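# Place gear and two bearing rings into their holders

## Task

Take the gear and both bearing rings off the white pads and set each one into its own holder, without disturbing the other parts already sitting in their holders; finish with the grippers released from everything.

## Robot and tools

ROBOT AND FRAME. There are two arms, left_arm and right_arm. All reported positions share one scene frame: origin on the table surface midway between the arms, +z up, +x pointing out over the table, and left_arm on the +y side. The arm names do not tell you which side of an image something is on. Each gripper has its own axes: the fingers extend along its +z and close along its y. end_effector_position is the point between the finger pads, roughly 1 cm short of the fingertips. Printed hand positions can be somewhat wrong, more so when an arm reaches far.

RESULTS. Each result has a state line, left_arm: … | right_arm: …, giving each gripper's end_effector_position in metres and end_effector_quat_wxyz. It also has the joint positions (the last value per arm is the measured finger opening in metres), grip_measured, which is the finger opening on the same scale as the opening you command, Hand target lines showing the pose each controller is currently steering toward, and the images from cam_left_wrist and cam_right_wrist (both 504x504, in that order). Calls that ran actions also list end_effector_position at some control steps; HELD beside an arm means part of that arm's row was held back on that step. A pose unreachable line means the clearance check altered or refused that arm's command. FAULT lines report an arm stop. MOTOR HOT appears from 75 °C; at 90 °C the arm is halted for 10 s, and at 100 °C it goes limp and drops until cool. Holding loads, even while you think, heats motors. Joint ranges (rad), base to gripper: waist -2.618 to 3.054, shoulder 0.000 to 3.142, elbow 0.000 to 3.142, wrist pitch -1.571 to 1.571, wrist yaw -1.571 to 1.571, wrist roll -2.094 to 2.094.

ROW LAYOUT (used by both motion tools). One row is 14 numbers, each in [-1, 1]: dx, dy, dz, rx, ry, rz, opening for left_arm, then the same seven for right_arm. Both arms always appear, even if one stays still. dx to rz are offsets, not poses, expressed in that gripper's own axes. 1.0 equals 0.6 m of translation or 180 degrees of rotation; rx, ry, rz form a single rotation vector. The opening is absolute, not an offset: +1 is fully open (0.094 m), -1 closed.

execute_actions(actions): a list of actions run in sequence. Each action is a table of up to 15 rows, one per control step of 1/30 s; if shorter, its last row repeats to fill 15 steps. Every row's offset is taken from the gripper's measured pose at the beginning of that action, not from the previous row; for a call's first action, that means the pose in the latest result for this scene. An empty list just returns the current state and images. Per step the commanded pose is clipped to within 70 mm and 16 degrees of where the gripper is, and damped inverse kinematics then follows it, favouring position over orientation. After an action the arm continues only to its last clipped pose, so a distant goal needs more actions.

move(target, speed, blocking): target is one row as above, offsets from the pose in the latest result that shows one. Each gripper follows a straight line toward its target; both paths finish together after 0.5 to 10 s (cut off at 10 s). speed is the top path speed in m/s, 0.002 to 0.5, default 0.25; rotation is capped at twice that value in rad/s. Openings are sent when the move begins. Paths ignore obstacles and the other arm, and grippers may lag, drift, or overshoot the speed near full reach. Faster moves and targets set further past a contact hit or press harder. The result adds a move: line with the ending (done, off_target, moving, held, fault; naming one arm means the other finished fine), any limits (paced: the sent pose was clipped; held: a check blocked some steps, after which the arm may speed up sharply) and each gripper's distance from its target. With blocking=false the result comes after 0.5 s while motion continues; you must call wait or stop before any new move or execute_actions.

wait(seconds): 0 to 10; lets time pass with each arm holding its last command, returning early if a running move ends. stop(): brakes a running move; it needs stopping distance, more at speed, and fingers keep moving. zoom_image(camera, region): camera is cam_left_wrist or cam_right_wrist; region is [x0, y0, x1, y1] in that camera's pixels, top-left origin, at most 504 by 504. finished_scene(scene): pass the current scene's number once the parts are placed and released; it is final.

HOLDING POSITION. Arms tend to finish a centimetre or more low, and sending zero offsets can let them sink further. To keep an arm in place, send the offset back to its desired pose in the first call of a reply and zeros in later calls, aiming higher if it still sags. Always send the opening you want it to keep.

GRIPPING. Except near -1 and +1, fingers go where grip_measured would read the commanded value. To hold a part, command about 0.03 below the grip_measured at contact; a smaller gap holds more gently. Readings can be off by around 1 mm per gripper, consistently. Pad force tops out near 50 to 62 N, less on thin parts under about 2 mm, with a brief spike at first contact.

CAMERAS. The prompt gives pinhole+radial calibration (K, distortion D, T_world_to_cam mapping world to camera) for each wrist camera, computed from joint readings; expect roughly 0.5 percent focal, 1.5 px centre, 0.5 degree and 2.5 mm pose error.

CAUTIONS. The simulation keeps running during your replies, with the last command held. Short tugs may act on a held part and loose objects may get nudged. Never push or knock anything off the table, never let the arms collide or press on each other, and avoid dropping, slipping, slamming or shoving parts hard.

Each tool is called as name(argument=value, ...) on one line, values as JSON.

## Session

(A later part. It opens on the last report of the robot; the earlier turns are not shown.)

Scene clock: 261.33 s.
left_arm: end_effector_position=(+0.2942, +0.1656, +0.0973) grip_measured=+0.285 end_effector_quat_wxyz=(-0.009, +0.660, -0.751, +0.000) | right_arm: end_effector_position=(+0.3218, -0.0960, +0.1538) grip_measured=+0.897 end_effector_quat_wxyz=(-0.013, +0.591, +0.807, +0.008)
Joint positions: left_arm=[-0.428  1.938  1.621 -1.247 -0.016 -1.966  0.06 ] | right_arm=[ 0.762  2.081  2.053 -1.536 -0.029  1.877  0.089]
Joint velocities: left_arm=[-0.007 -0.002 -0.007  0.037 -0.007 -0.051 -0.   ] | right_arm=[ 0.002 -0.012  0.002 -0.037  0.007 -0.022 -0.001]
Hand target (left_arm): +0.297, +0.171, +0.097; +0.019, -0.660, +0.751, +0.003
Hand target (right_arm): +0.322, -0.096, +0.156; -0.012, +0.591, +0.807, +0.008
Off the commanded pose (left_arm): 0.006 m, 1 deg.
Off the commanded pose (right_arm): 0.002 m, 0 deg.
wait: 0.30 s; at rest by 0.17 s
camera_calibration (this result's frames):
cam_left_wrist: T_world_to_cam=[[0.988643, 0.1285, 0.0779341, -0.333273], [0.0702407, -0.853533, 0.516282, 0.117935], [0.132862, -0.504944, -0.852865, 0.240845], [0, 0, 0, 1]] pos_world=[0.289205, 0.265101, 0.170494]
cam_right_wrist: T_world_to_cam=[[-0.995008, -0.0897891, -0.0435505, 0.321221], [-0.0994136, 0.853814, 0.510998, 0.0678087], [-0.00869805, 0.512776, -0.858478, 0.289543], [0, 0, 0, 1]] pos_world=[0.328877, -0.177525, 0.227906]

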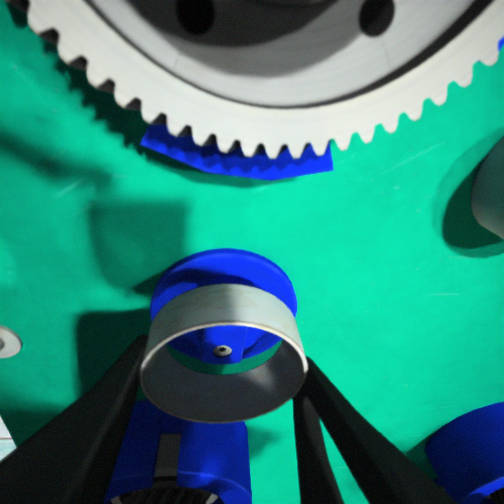

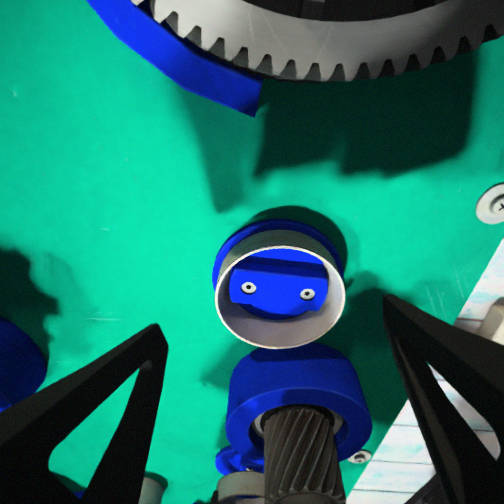

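execute_actions(actions=[[[-0.0082,-0.0030,0.0020,0.0026,-0.0058,0,0.24,0,0,-0.003,0,0,0,0.9],[-0.0073,-0.0032,0.0030,0.0026,-0.0048,0,0.24,0,0,-0.003,0,0,0,0.9],[-0.0064,-0.0034,0.0040,0.0027,-0.0039,0,0.24,0,0,-0.003,0,0,0,0.9],[-0.0064,-0.0034,0.0049,0.0027,-0.0039,0,0.24,0,0,-0.003,0,0,0,0.9],[-0.0064,-0.0034,0.0058,0.0027,-0.0039,0,0.24,0,0,-0.003,0,0,0,0.9],[-0.0064,-0.0034,0.0067,0.0027,-0.0039,0,0.24,0,0,-0.003,0,0,0,0.9],[-0.0064,-0.0034,0.0076,0.0027,-0.0039,0,0.24,0,0,-0.003,0,0,0,0.9],[-0.0064,-0.0034,0.0085,0.0027,-0.0039,0,0.24,0,0,-0.003,0,0,0,0.9],[-0.0064,-0.0034,0.0094,0.0027,-0.0039,0,0.24,0,0,-0.003,0,0,0,0.9],[-0.0064,-0.0034,0.0103,0.0027,-0.0039,0,0.24,0,0,-0.003,0,0,0,0.9],[-0.0064,-0.0034,0.0112,0.0027,-0.0039,0,0.24,0,0,-0.003,0,0,0,0.9],[-0.0064,-0.0034,0.0121,0.0027,-0.0039,0,0.24,0,0,-0.003,0,0,0,0.9],[-0.0064,-0.0034,0.0130,0.0027,-0.0039,0,0.24,0,0,-0.003,0,0,0,0.9],[-0.0064,-0.0034,0.0139,0.0027,-0.0039,0,0.24,0,0,-0.003,0,0,0,0.9],[-0.0064,-0.0034,0.0143,0.0027,-0.0039,0,0.24,0,0,-0.003,0,0,0,0.9]]])

wait(seconds=0.4)

zoom_image(camera="cam_left_wrist", region=[120, 220, 330, 430])

Scene clock: 268.57 s.
left_arm: end_effector_position=(+0.2941, +0.1657, +0.0911) grip_measured=+0.285 end_effector_quat_wxyz=(-0.009, +0.660, -0.751, +0.001) | right_arm: end_effector_position=(+0.3216, -0.0958, +0.1538) grip_measured=+0.897 end_effector_quat_wxyz=(-0.014, +0.591, +0.807, +0.008)
Joint positions: left_arm=[-0.428  1.938  1.596 -1.222 -0.016 -1.966  0.06 ] | right_arm=[ 0.762  2.081  2.053 -1.536 -0.031  1.877  0.089]
Joint velocities: left_arm=[-0.012 -0.002 -0.012  0.154  0.051  0.022  0.001] | right_arm=[ 0.017  0.007  0.007  0.051 -0.022  0.022  0.   ]
Hand target (left_arm): +0.297, +0.169, +0.089; +0.016, -0.660, +0.751, +0.001
Hand target (right_arm): +0.322, -0.096, +0.156; -0.013, +0.591, +0.807, +0.008
Off the commanded pose (left_arm): 0.005 m, 1 deg.
Off the commanded pose (right_arm): 0.002 m, 0 deg.
Step readings (end_effector_position):
0: left_arm (+0.2943, +0.1655, +0.0973) | right_arm (+0.3218, -0.0960, +0.1538)
1: left_arm (+0.2944, +0.1655, +0.0973) | right_arm (+0.3218, -0.0960, +0.1538)
2: left_arm (+0.2945, +0.1655, +0.0973) | right_arm (+0.3218, -0.0959, +0.1538)
4: left_arm (+0.2951, +0.1651, +0.0973) | right_arm (+0.3217, -0.0959, +0.1538)
8: left_arm (+0.2951, +0.1651, +0.0949) | right_arm (+0.3217, -0.0958, +0.1538)
15: end_effector_position above
camera_calibration (this result's frames):
cam_left_wrist: T_world_to_cam=[[0.988539, 0.12856, 0.0791414, -0.332751], [0.0695585, -0.853138, 0.517027, 0.121251], [0.133988, -0.505596, -0.852303, 0.235404], [0, 0, 0, 1]] pos_world=[0.288962, 0.265241, 0.16428]
cam_right_wrist: T_world_to_cam=[[-0.995054, -0.0897344, -0.0425992, 0.320925], [-0.0988631, 0.853014, 0.512438, 0.0670715], [-0.00964564, 0.514115, -0.857667, 0.289716], [0, 0, 0, 1]] pos_world=[0.328763, -0.177362, 0.227781]

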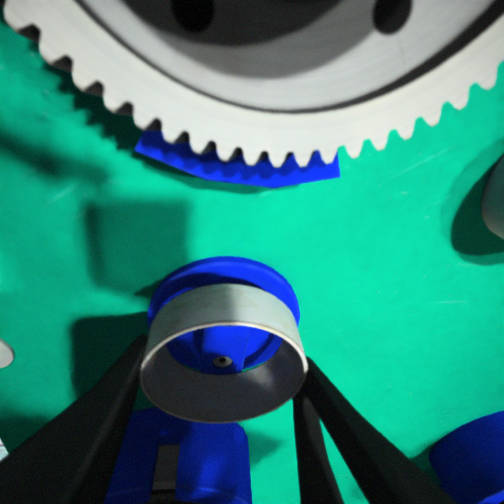

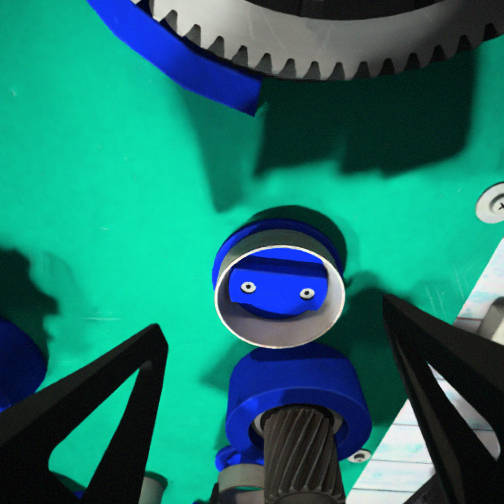

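Scene clock: 268.97 s.
left_arm: end_effector_position=(+0.2952, +0.1650, +0.0907) grip_measured=+0.285 end_effector_quat_wxyz=(-0.010, +0.660, -0.751, +0.004) | right_arm: end_effector_position=(+0.3216, -0.0958, +0.1538) grip_measured=+0.897 end_effector_quat_wxyz=(-0.014, +0.591, +0.807, +0.008)
Joint positions: left_arm=[-0.428  1.938  1.594 -1.214 -0.016 -1.966  0.06 ] | right_arm=[ 0.762  2.081  2.053 -1.536 -0.031  1.877  0.089]
Joint velocities: left_arm=[-0.017  0.012 -0.007  0.037  0.051  0.037  0.   ] | right_arm=[ 0.022 -0.012 -0.012  0.051 -0.022 -0.022 -0.001]
Hand target (left_arm): +0.297, +0.169, +0.089; +0.016, -0.660, +0.751, +0.001
Hand target (right_arm): +0.322, -0.096, +0.156; -0.013, +0.591, +0.807, +0.008
Off the commanded pose (left_arm): 0.005 m, 1 deg.
Off the commanded pose (right_arm): 0.002 m, 0 deg.
wait: 0.40 s; at rest by 0.17 s
camera_calibration (this result's frames):
cam_left_wrist: T_world_to_cam=[[0.988163, 0.128777, 0.0833653, -0.334034], [0.0671627, -0.851751, 0.519624, 0.121111], [0.137922, -0.507874, -0.850318, 0.233569], [0, 0, 0, 1]] pos_world=[0.289731, 0.264796, 0.163523]
cam_right_wrist: T_world_to_cam=[[-0.995054, -0.0897344, -0.0425992, 0.320925], [-0.0988631, 0.853014, 0.512438, 0.0670715], [-0.00964564, 0.514115, -0.857667, 0.289716], [0, 0, 0, 1]] pos_world=[0.328763, -0.177362, 0.227781]

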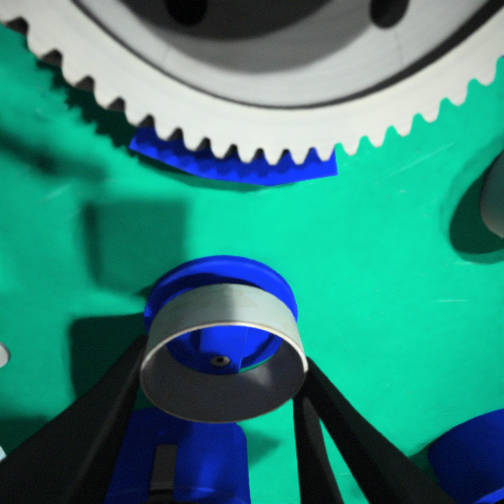

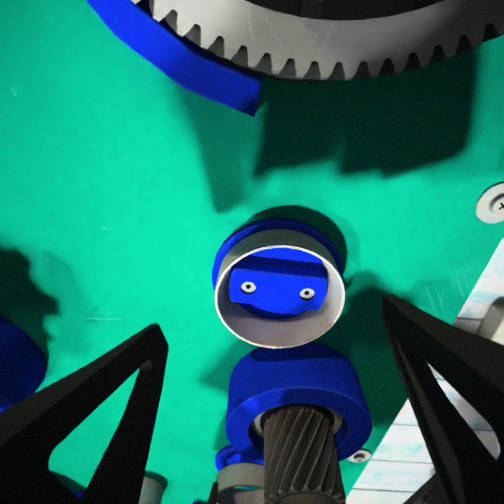

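Region (120, 220, 330, 430) of cam_left_wrist's 504x504 image, scaled by 2.400, with more detail than that image has.

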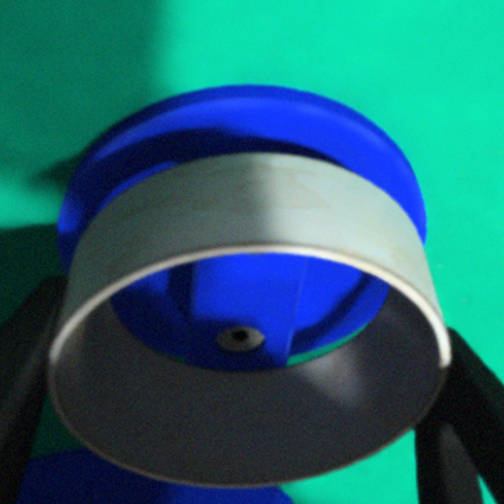

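execute_actions(actions=[[[-0.0075,-0.0011,0.0040,0.0006,-0.0048,0,0.24,0,0,-0.003,0,0,0,0.9],[-0.0078,-0.0006,0.0046,0.0001,-0.0050,0,0.24,0,0,-0.003,0,0,0,0.9],[-0.0080,0.0000,0.0053,-0.0003,-0.0051,0,0.24,0,0,-0.003,0,0,0,0.9],[-0.0081,0.0002,0.0059,-0.0005,-0.0052,0,0.24,0,0,-0.003,0,0,0,0.9],[-0.0081,0.0002,0.0066,-0.0005,-0.0052,0,0.24,0,0,-0.003,0,0,0,0.9],[-0.0081,0.0002,0.0072,-0.0005,-0.0052,0,0.24,0,0,-0.003,0,0,0,0.9],[-0.0081,0.0002,0.0079,-0.0005,-0.0052,0,0.24,0,0,-0.003,0,0,0,0.9],[-0.0081,0.0001,0.0085,-0.0005,-0.0052,0,0.24,0,0,-0.003,0,0,0,0.9],[-0.0081,0.0001,0.0092,-0.0005,-0.0052,0,0.24,0,0,-0.003,0,0,0,0.9],[-0.0081,0.0001,0.0098,-0.0005,-0.0052,0,0.24,0,0,-0.003,0,0,0,0.9],[-0.0081,0.0001,0.0105,-0.0005,-0.0052,0,0.24,0,0,-0.003,0,0,0,0.9],[-0.0081,0.0001,0.0111,-0.0005,-0.0052,0,0.24,0,0,-0.003,0,0,0,0.9],[-0.0081,0.0001,0.0118,-0.0005,-0.0052,0,0.24,0,0,-0.003,0,0,0,0.9],[-0.0081,0.0001,0.0124,-0.0005,-0.0052,0,0.24,0,0,-0.003,0,0,0,0.9],[-0.0081,0.0001,0.0130,-0.0005,-0.0052,0,0.24,0,0,-0.003,0,0,0,0.9]]])

wait(seconds=0.4)

zoom_image(camera="cam_left_wrist", region=[120, 220, 330, 430])

Scene clock: 272.87 s.
left_arm: end_effector_position=(+0.2955, +0.1648, +0.0894) grip_measured=+0.285 end_effector_quat_wxyz=(-0.010, +0.660, -0.751, +0.005) | right_arm: end_effector_position=(+0.3215, -0.0955, +0.1538) grip_measured=+0.897 end_effector_quat_wxyz=(-0.014, +0.591, +0.807, +0.008)
Joint positions: left_arm=[-0.428  1.938  1.589 -1.207 -0.016 -1.966  0.06 ] | right_arm=[ 0.762  2.081  2.053 -1.536 -0.033  1.877  0.089]
Joint velocities: left_arm=[-0.007  0.012 -0.037  0.022  0.051 -0.081 -0.   ] | right_arm=[-0.007 -0.012 -0.017 -0.095  0.022 -0.022 -0.001]
Hand target (left_arm): +0.296, +0.170, +0.083; +0.015, -0.660, +0.751, +0.002
Hand target (right_arm): +0.322, -0.096, +0.156; -0.014, +0.591, +0.807, +0.008
Off the commanded pose (left_arm): 0.008 m, 1 deg.
Off the commanded pose (right_arm): 0.002 m, 0 deg.
Step readings (end_effector_position):
0: left_arm (+0.2953, +0.1650, +0.0907) | right_arm (+0.3216, -0.0958, +0.1538)
1: left_arm (+0.2954, +0.1649, +0.0907) | right_arm (+0.3216, -0.0957, +0.1538)
2: left_arm (+0.2954, +0.1649, +0.0907) | right_arm (+0.3216, -0.0957, +0.1538)
4: left_arm (+0.2955, +0.1649, +0.0907) | right_arm (+0.3215, -0.0956, +0.1538)
8: left_arm (+0.2955, +0.1648, +0.0900) | right_arm (+0.3215, -0.0955, +0.1538)
15: end_effector_position above
camera_calibration (this result's frames):
cam_left_wrist: T_world_to_cam=[[0.988013, 0.128896, 0.0849435, -0.334351], [0.0662268, -0.850983, 0.521, 0.121521], [0.139441, -0.50913, -0.849319, 0.231997], [0, 0, 0, 1]] pos_world=[0.289946, 0.264626, 0.162128]
cam_right_wrist: T_world_to_cam=[[-0.99509, -0.0896918, -0.0418381, 0.320689], [-0.0984216, 0.852373, 0.513589, 0.0664817], [-0.0104031, 0.515186, -0.857016, 0.289853], [0, 0, 0, 1]] pos_world=[0.328673, -0.177232, 0.227682]

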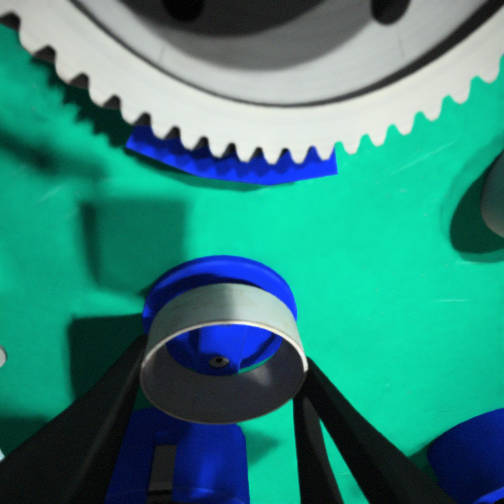

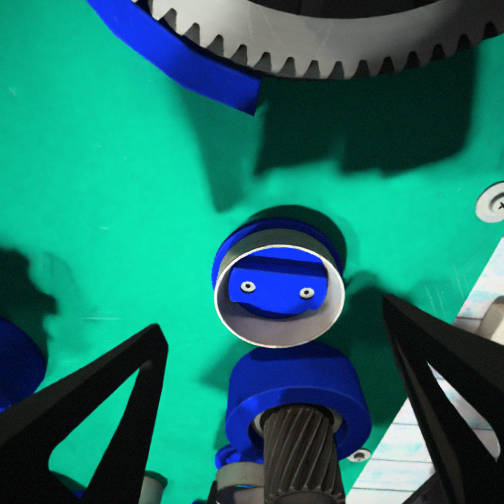

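Scene clock: 273.27 s.
left_arm: end_effector_position=(+0.2947, +0.1638, +0.0858) grip_measured=+0.285 end_effector_quat_wxyz=(-0.007, +0.660, -0.751, +0.006) | right_arm: end_effector_position=(+0.3215, -0.0955, +0.1538) grip_measured=+0.897 end_effector_quat_wxyz=(-0.014, +0.591, +0.807, +0.008)
Joint positions: left_arm=[-0.428  1.938  1.575 -1.192 -0.009 -1.966  0.06 ] | right_arm=[ 0.762  2.081  2.053 -1.536 -0.033  1.877  0.089]
Joint velocities: left_arm=[-0.017  0.002 -0.002 -0.095  0.037  0.022 -0.   ] | right_arm=[-0.002 -0.017 -0.007  0.081 -0.007 -0.022 -0.001]
Hand target (left_arm): +0.296, +0.170, +0.083; +0.015, -0.660, +0.751, +0.003
Hand target (right_arm): +0.322, -0.096, +0.156; -0.014, +0.591, +0.807, +0.008
Off the commanded pose (left_arm): 0.007 m, 1 deg.
Off the commanded pose (right_arm): 0.002 m, 0 deg.
wait: 0.40 s; at rest by 0.30 s
camera_calibration (this result's frames):
cam_left_wrist: T_world_to_cam=[[0.988275, 0.129336, 0.081149, -0.332899], [0.0676854, -0.847506, 0.526453, 0.121156], [0.136863, -0.514787, -0.846323, 0.229938], [0, 0, 0, 1]] pos_world=[0.289325, 0.264106, 0.157834]
cam_right_wrist: T_world_to_cam=[[-0.99509, -0.0896918, -0.0418381, 0.320689], [-0.0984216, 0.852373, 0.513589, 0.0664817], [-0.0104031, 0.515186, -0.857016, 0.289853], [0, 0, 0, 1]] pos_world=[0.328673, -0.177232, 0.227682]

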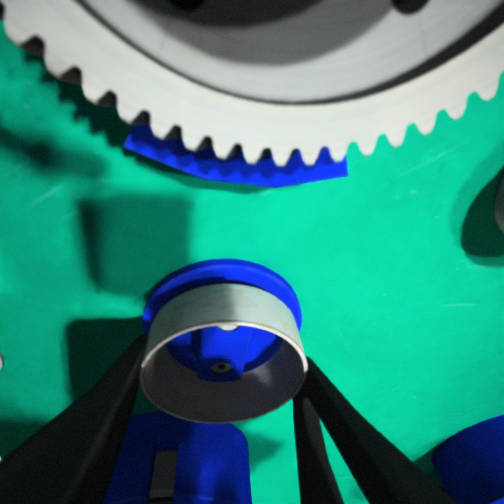

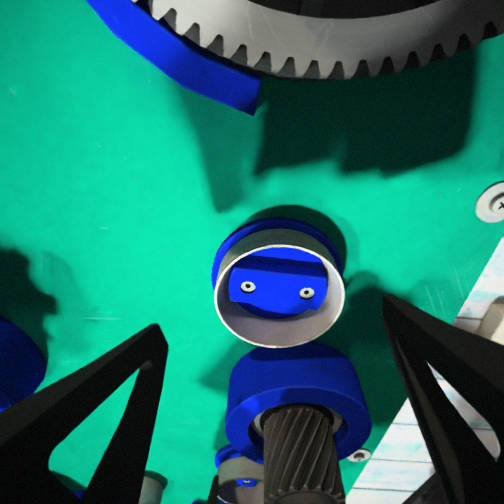

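Region (120, 220, 330, 430) of cam_left_wrist's 504x504 image, scaled by 2.400, with more detail than that image has.

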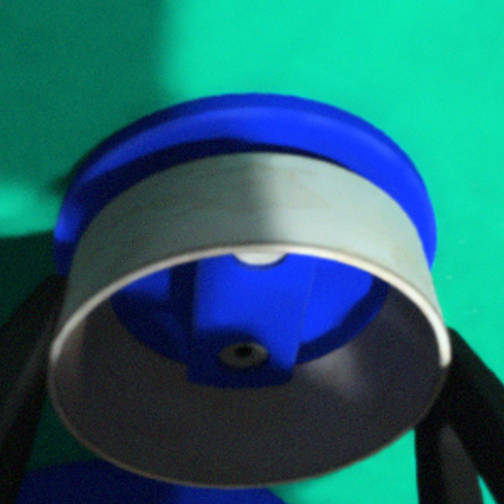

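execute_actions(actions=[[[-0.0085,-0.0001,0.0053,-0.0001,-0.0061,0,0.24,0,0,-0.003,0,0,0,0.9],[-0.0066,0.0004,0.0060,-0.0005,-0.0048,0,0.24,0,0,-0.003,0,0,0,0.9],[-0.0047,0.0009,0.0067,-0.0008,-0.0034,0,0.24,0,0,-0.003,0,0,0,0.9],[-0.0028,0.0014,0.0074,-0.0012,-0.0020,0,0.24,0,0,-0.003,0,0,0,0.9],[-0.0008,0.0019,0.0081,-0.0015,-0.0006,0,0.24,0,0,-0.003,0,0,0,0.9],[-0.0008,0.0019,0.0088,-0.0015,-0.0006,0,0.24,0,0,-0.003,0,0,0,0.9],[-0.0008,0.0019,0.0095,-0.0015,-0.0006,0,0.24,0,0,-0.003,0,0,0,0.9],[-0.0008,0.0019,0.0102,-0.0015,-0.0006,0,0.24,0,0,-0.003,0,0,0,0.9],[-0.0008,0.0019,0.0109,-0.0015,-0.0006,0,0.24,0,0,-0.003,0,0,0,0.9],[-0.0008,0.0019,0.0116,-0.0015,-0.0006,0,0.24,0,0,-0.003,0,0,0,0.9],[-0.0008,0.0019,0.0123,-0.0015,-0.0006,0,0.24,0,0,-0.003,0,0,0,0.9],[-0.0008,0.0019,0.0130,-0.0015,-0.0006,0,0.24,0,0,-0.003,0,0,0,0.9],[-0.0008,0.0019,0.0137,-0.0015,-0.0006,0,0.24,0,0,-0.003,0,0,0,0.9],[-0.0008,0.0019,0.0144,-0.0015,-0.0006,0,0.24,0,0,-0.003,0,0,0,0.9],[-0.0008,0.0019,0.0150,-0.0015,-0.0006,0,0.24,0,0,-0.003,0,0,0,0.9]]])

wait(seconds=0.4)

zoom_image(camera="cam_left_wrist", region=[120, 220, 330, 430])

Scene clock: 275.23 s.
left_arm: end_effector_position=(+0.2943, +0.1636, +0.0806) grip_measured=+0.285 end_effector_quat_wxyz=(-0.006, +0.660, -0.751, +0.007) | right_arm: end_effector_position=(+0.3213, -0.0953, +0.1538) grip_measured=+0.897 end_effector_quat_wxyz=(-0.015, +0.591, +0.807, +0.009)
Joint positions: left_arm=[-0.428  1.938  1.554 -1.169 -0.007 -1.966  0.06 ] | right_arm=[ 0.762  2.081  2.053 -1.536 -0.035  1.877  0.089]
Joint velocities: left_arm=[ 0.007  0.012 -0.027  0.051  0.037 -0.051  0.001] | right_arm=[-0.002  0.017  0.012 -0.022  0.037  0.007 -0.   ]
Hand target (left_arm): +0.294, +0.164, +0.077; +0.006, -0.660, +0.751, -0.004
Hand target (right_arm): +0.321, -0.096, +0.156; -0.015, +0.591, +0.807, +0.008
Off the commanded pose (left_arm): 0.004 m, 0 deg.
Off the commanded pose (right_arm): 0.002 m, 0 deg.
Step readings (end_effector_position):
0: left_arm (+0.2947, +0.1638, +0.0858) | right_arm (+0.3215, -0.0955, +0.1538)
1: left_arm (+0.2948, +0.1637, +0.0858) | right_arm (+0.3215, -0.0955, +0.1538)
2: left_arm (+0.2949, +0.1636, +0.0858) | right_arm (+0.3214, -0.0954, +0.1538)
4: left_arm (+0.2951, +0.1634, +0.0855) | right_arm (+0.3214, -0.0954, +0.1538)
8: left_arm (+0.2942, +0.1637, +0.0829) | right_arm (+0.3213, -0.0953, +0.1538)
15: end_effector_position above
camera_calibration (this result's frames):
cam_left_wrist: T_world_to_cam=[[0.988222, 0.129516, 0.0814988, -0.332148], [0.067291, -0.846133, 0.528706, 0.123441], [0.137435, -0.516996, -0.844883, 0.225614], [0, 0, 0, 1]] pos_world=[0.288922, 0.264107, 0.152423]
cam_right_wrist: T_world_to_cam=[[-0.995135, -0.0896397, -0.0408866, 0.320392], [-0.0978683, 0.851569, 0.515026, 0.0657443], [-0.0113491, 0.516522, -0.856199, 0.290024], [0, 0, 0, 1]] pos_world=[0.328559, -0.177069, 0.227558]

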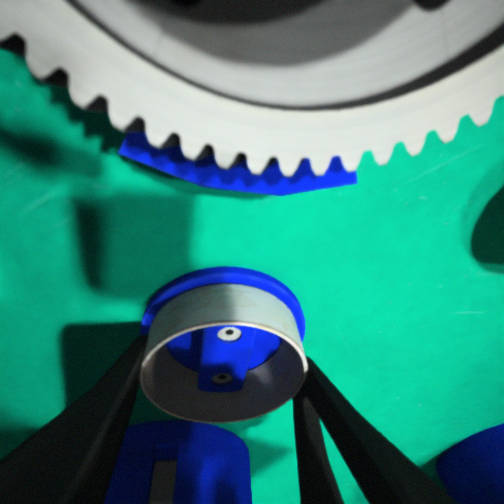

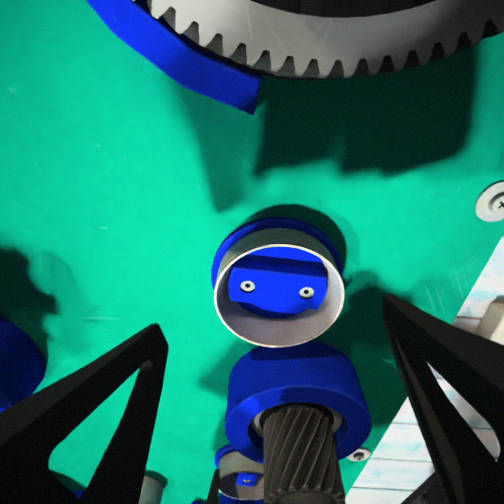

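Scene clock: 275.63 s.
left_arm: end_effector_position=(+0.2945, +0.1635, +0.0805) grip_measured=+0.285 end_effector_quat_wxyz=(-0.006, +0.660, -0.751, +0.008) | right_arm: end_effector_position=(+0.3213, -0.0953, +0.1538) grip_measured=+0.897 end_effector_quat_wxyz=(-0.015, +0.591, +0.807, +0.009)
Joint positions: left_arm=[-0.428  1.938  1.553 -1.168 -0.007 -1.966  0.06 ] | right_arm=[ 0.762  2.081  2.053 -1.536 -0.035  1.877  0.089]
Joint velocities: left_arm=[ 0.002 -0.017 -0.002 -0.037 -0.007  0.037  0.   ] | right_arm=[-0.012  0.007 -0.007  0.022 -0.022  0.022 -0.001]
Hand target (left_arm): +0.294, +0.164, +0.077; +0.006, -0.660, +0.751, -0.004
Hand target (right_arm): +0.321, -0.096, +0.156; -0.015, +0.591, +0.807, +0.008
Off the commanded pose (left_arm): 0.004 m, 0 deg.
Off the commanded pose (right_arm): 0.002 m, 0 deg.
wait: 0.40 s; at rest by 0.17 s
camera_calibration (this result's frames):
cam_left_wrist: T_world_to_cam=[[0.988168, 0.129547, 0.0821018, -0.332298], [0.0669417, -0.845931, 0.529074, 0.123501], [0.137992, -0.517318, -0.844594, 0.22526], [0, 0, 0, 1]] pos_world=[0.289015, 0.264053, 0.152194]
cam_right_wrist: T_world_to_cam=[[-0.995135, -0.0896397, -0.0408866, 0.320392], [-0.0978683, 0.851569, 0.515026, 0.0657443], [-0.0113491, 0.516522, -0.856199, 0.290024], [0, 0, 0, 1]] pos_world=[0.328559, -0.177069, 0.227558]

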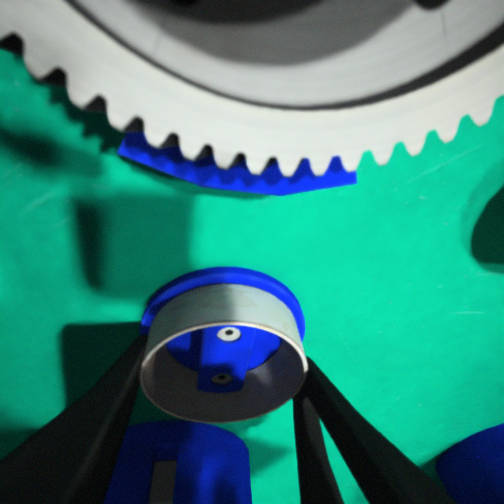

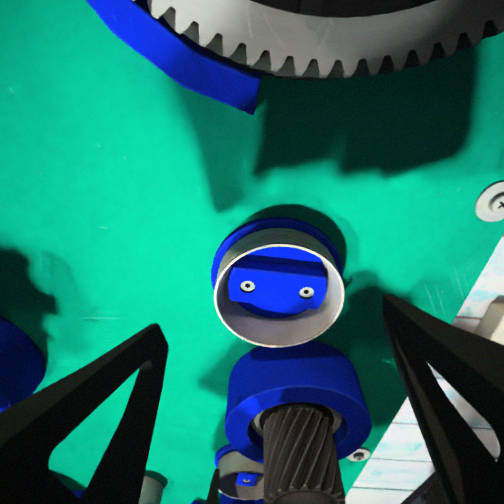

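Region (120, 220, 330, 430) of cam_left_wrist's 504x504 image, scaled by 2.400, with more detail than that image has.

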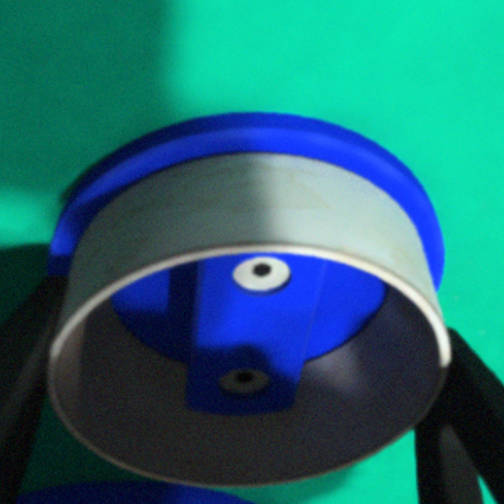

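execute_actions(actions=[[[0,0,0.004,0,0,0,0.24,0,0,-0.003,0,0,0,0.9],[0,0,0.002,0,0,0,0.24,0,0,-0.003,0,0,0,0.9],[0,0,0.000,0,0,0,0.27,0,0,-0.003,0,0,0,0.9],[0,0,-0.001,0,0,0,0.32,0,0,-0.003,0,0,0,0.9],[0,0,-0.002,0,0,0,0.4,0,0,-0.003,0,0,0,0.9],[0,0,-0.002,0,0,0,0.5,0,0,-0.003,0,0,0,0.9],[0,0,-0.002,0,0,0,0.6,0,0,-0.003,0,0,0,0.9],[0,0,-0.002,0,0,0,0.7,0,0,-0.003,0,0,0,0.9],[0,0,-0.002,0,0,0,0.8,0,0,-0.003,0,0,0,0.9]]])

move(target=[0,0,-0.1,0,0,0,0.8,0,0,0,0,0,0,0.9], speed=0.1)

Scene clock: 276.77 s.
left_arm: end_effector_position=(+0.2946, +0.1634, +0.0805) grip_measured=+0.798 end_effector_quat_wxyz=(-0.006, +0.660, -0.751, +0.008) | right_arm: end_effector_position=(+0.3211, -0.0950, +0.1538) grip_measured=+0.897 end_effector_quat_wxyz=(-0.016, +0.591, +0.807, +0.009)
Joint positions: left_arm=[-0.428  1.938  1.553 -1.167 -0.007 -1.966  0.084] | right_arm=[ 0.762  2.081  2.053 -1.536 -0.036  1.877  0.089]
Joint velocities: left_arm=[-0.007  0.002 -0.002  0.022 -0.007  0.007  0.   ] | right_arm=[ 0.012  0.002 -0.017 -0.022 -0.022 -0.007  0.001]
Hand target (left_arm): +0.294, +0.164, +0.082; +0.006, -0.660, +0.751, -0.008
Hand target (right_arm): +0.321, -0.095, +0.156; -0.015, +0.591, +0.807, +0.009
Off the commanded pose (left_arm): 0.001 m, 0 deg.
Off the commanded pose (right_arm): 0.002 m, 0 deg.
Step readings (end_effector_position):
0: left_arm (+0.2945, +0.1635, +0.0805) | right_arm (+0.3213, -0.0953, +0.1538)
1: left_arm (+0.2945, +0.1635, +0.0805) | right_arm (+0.3213, -0.0953, +0.1538)
2: left_arm (+0.2946, +0.1634, +0.0805) | right_arm (+0.3213, -0.0952, +0.1538)
4: left_arm (+0.2946, +0.1634, +0.0805) | right_arm (+0.3212, -0.0951, +0.1538)
8: left_arm (+0.2946, +0.1634, +0.0805) | right_arm (+0.3212, -0.0951, +0.1538)
15: end_effector_position above
camera_calibration (this result's frames):
cam_left_wrist: T_world_to_cam=[[0.988141, 0.129563, 0.0824033, -0.332392], [0.066767, -0.84583, 0.529258, 0.123475], [0.138271, -0.51748, -0.84445, 0.225158], [0, 0, 0, 1]] pos_world=[0.289074, 0.264019, 0.152175]
cam_right_wrist: T_world_to_cam=[[-0.995169, -0.0895992, -0.0401253, 0.320155], [-0.0974244, 0.850924, 0.516175, 0.0651543], [-0.0121053, 0.51759, -0.855543, 0.290159], [0, 0, 0, 1]] pos_world=[0.328469, -0.176939, 0.227459]

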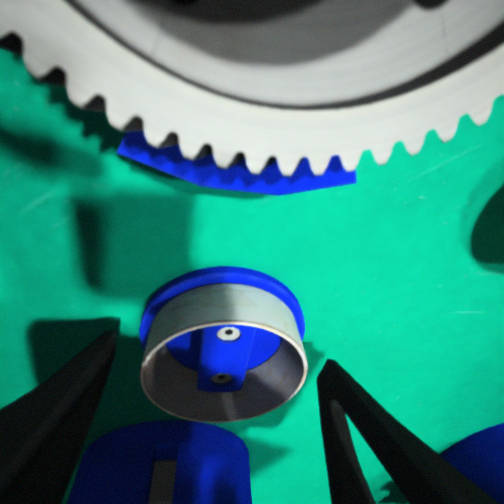

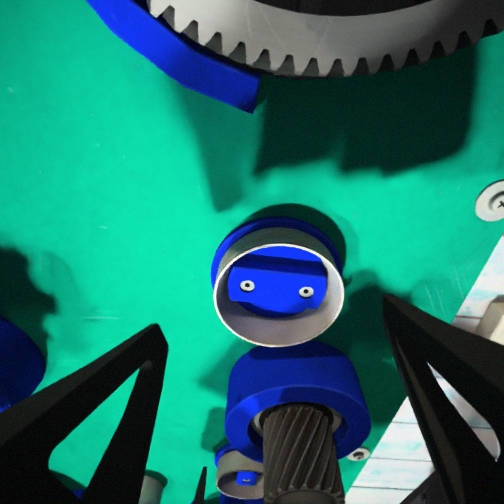

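Scene clock: 277.97 s.
left_arm: end_effector_position=(+0.2927, +0.1645, +0.1287) grip_measured=+0.798 end_effector_quat_wxyz=(-0.003, +0.660, -0.751, -0.000) | right_arm: end_effector_position=(+0.3210, -0.0948, +0.1538) grip_measured=+0.897 end_effector_quat_wxyz=(-0.017, +0.591, +0.806, +0.009)
Joint positions: left_arm=[-0.428  1.938  1.745 -1.377 -0.007 -1.966  0.084] | right_arm=[ 0.762  2.081  2.053 -1.536 -0.038  1.877  0.089]
Joint velocities: left_arm=[ 0.012 -0.012 -0.012 -0.007 -0.051  0.022  0.001] | right_arm=[ 0.007  0.007 -0.012 -0.007 -0.051 -0.007  0.   ]
Hand target (left_arm): +0.293, +0.165, +0.140; +0.006, -0.660, +0.751, -0.008
Hand target (right_arm): +0.321, -0.095, +0.154; -0.016, +0.591, +0.807, +0.009
Off the commanded pose (left_arm): 0.012 m, 1 deg.
Off the commanded pose (right_arm): 0.000 m, 0 deg.
move: off_target (left_arm)
camera_calibration (this result's frames):
cam_left_wrist: T_world_to_cam=[[0.98931, 0.128886, 0.0682217, -0.333085], [0.0749121, -0.850545, 0.52054, 0.0984916], [0.125116, -0.509864, -0.851108, 0.270148], [0, 0, 0, 1]] pos_world=[0.288346, 0.26444, 0.20138]
cam_right_wrist: T_world_to_cam=[[-0.995203, -0.0895596, -0.0393639, 0.319917], [-0.0969796, 0.850278, 0.517322, 0.0645642], [-0.0128609, 0.518658, -0.854885, 0.290293], [0, 0, 0, 1]] pos_world=[0.328378, -0.176809, 0.22736]

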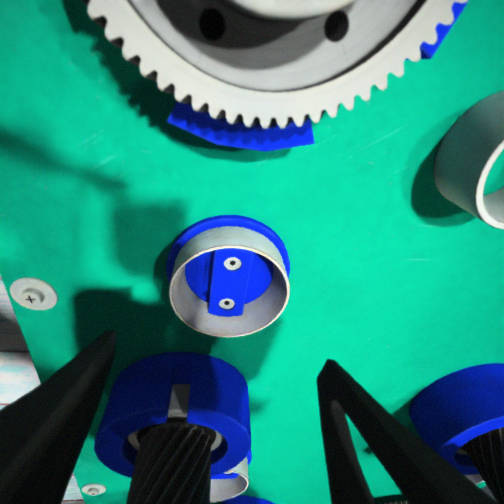

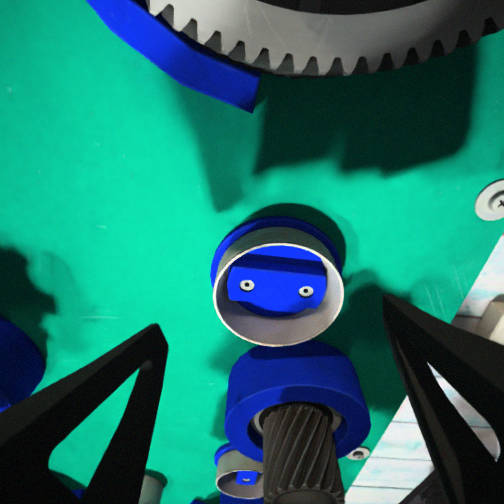

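finished_scene(scene=1)

The scene is finished: the task was done.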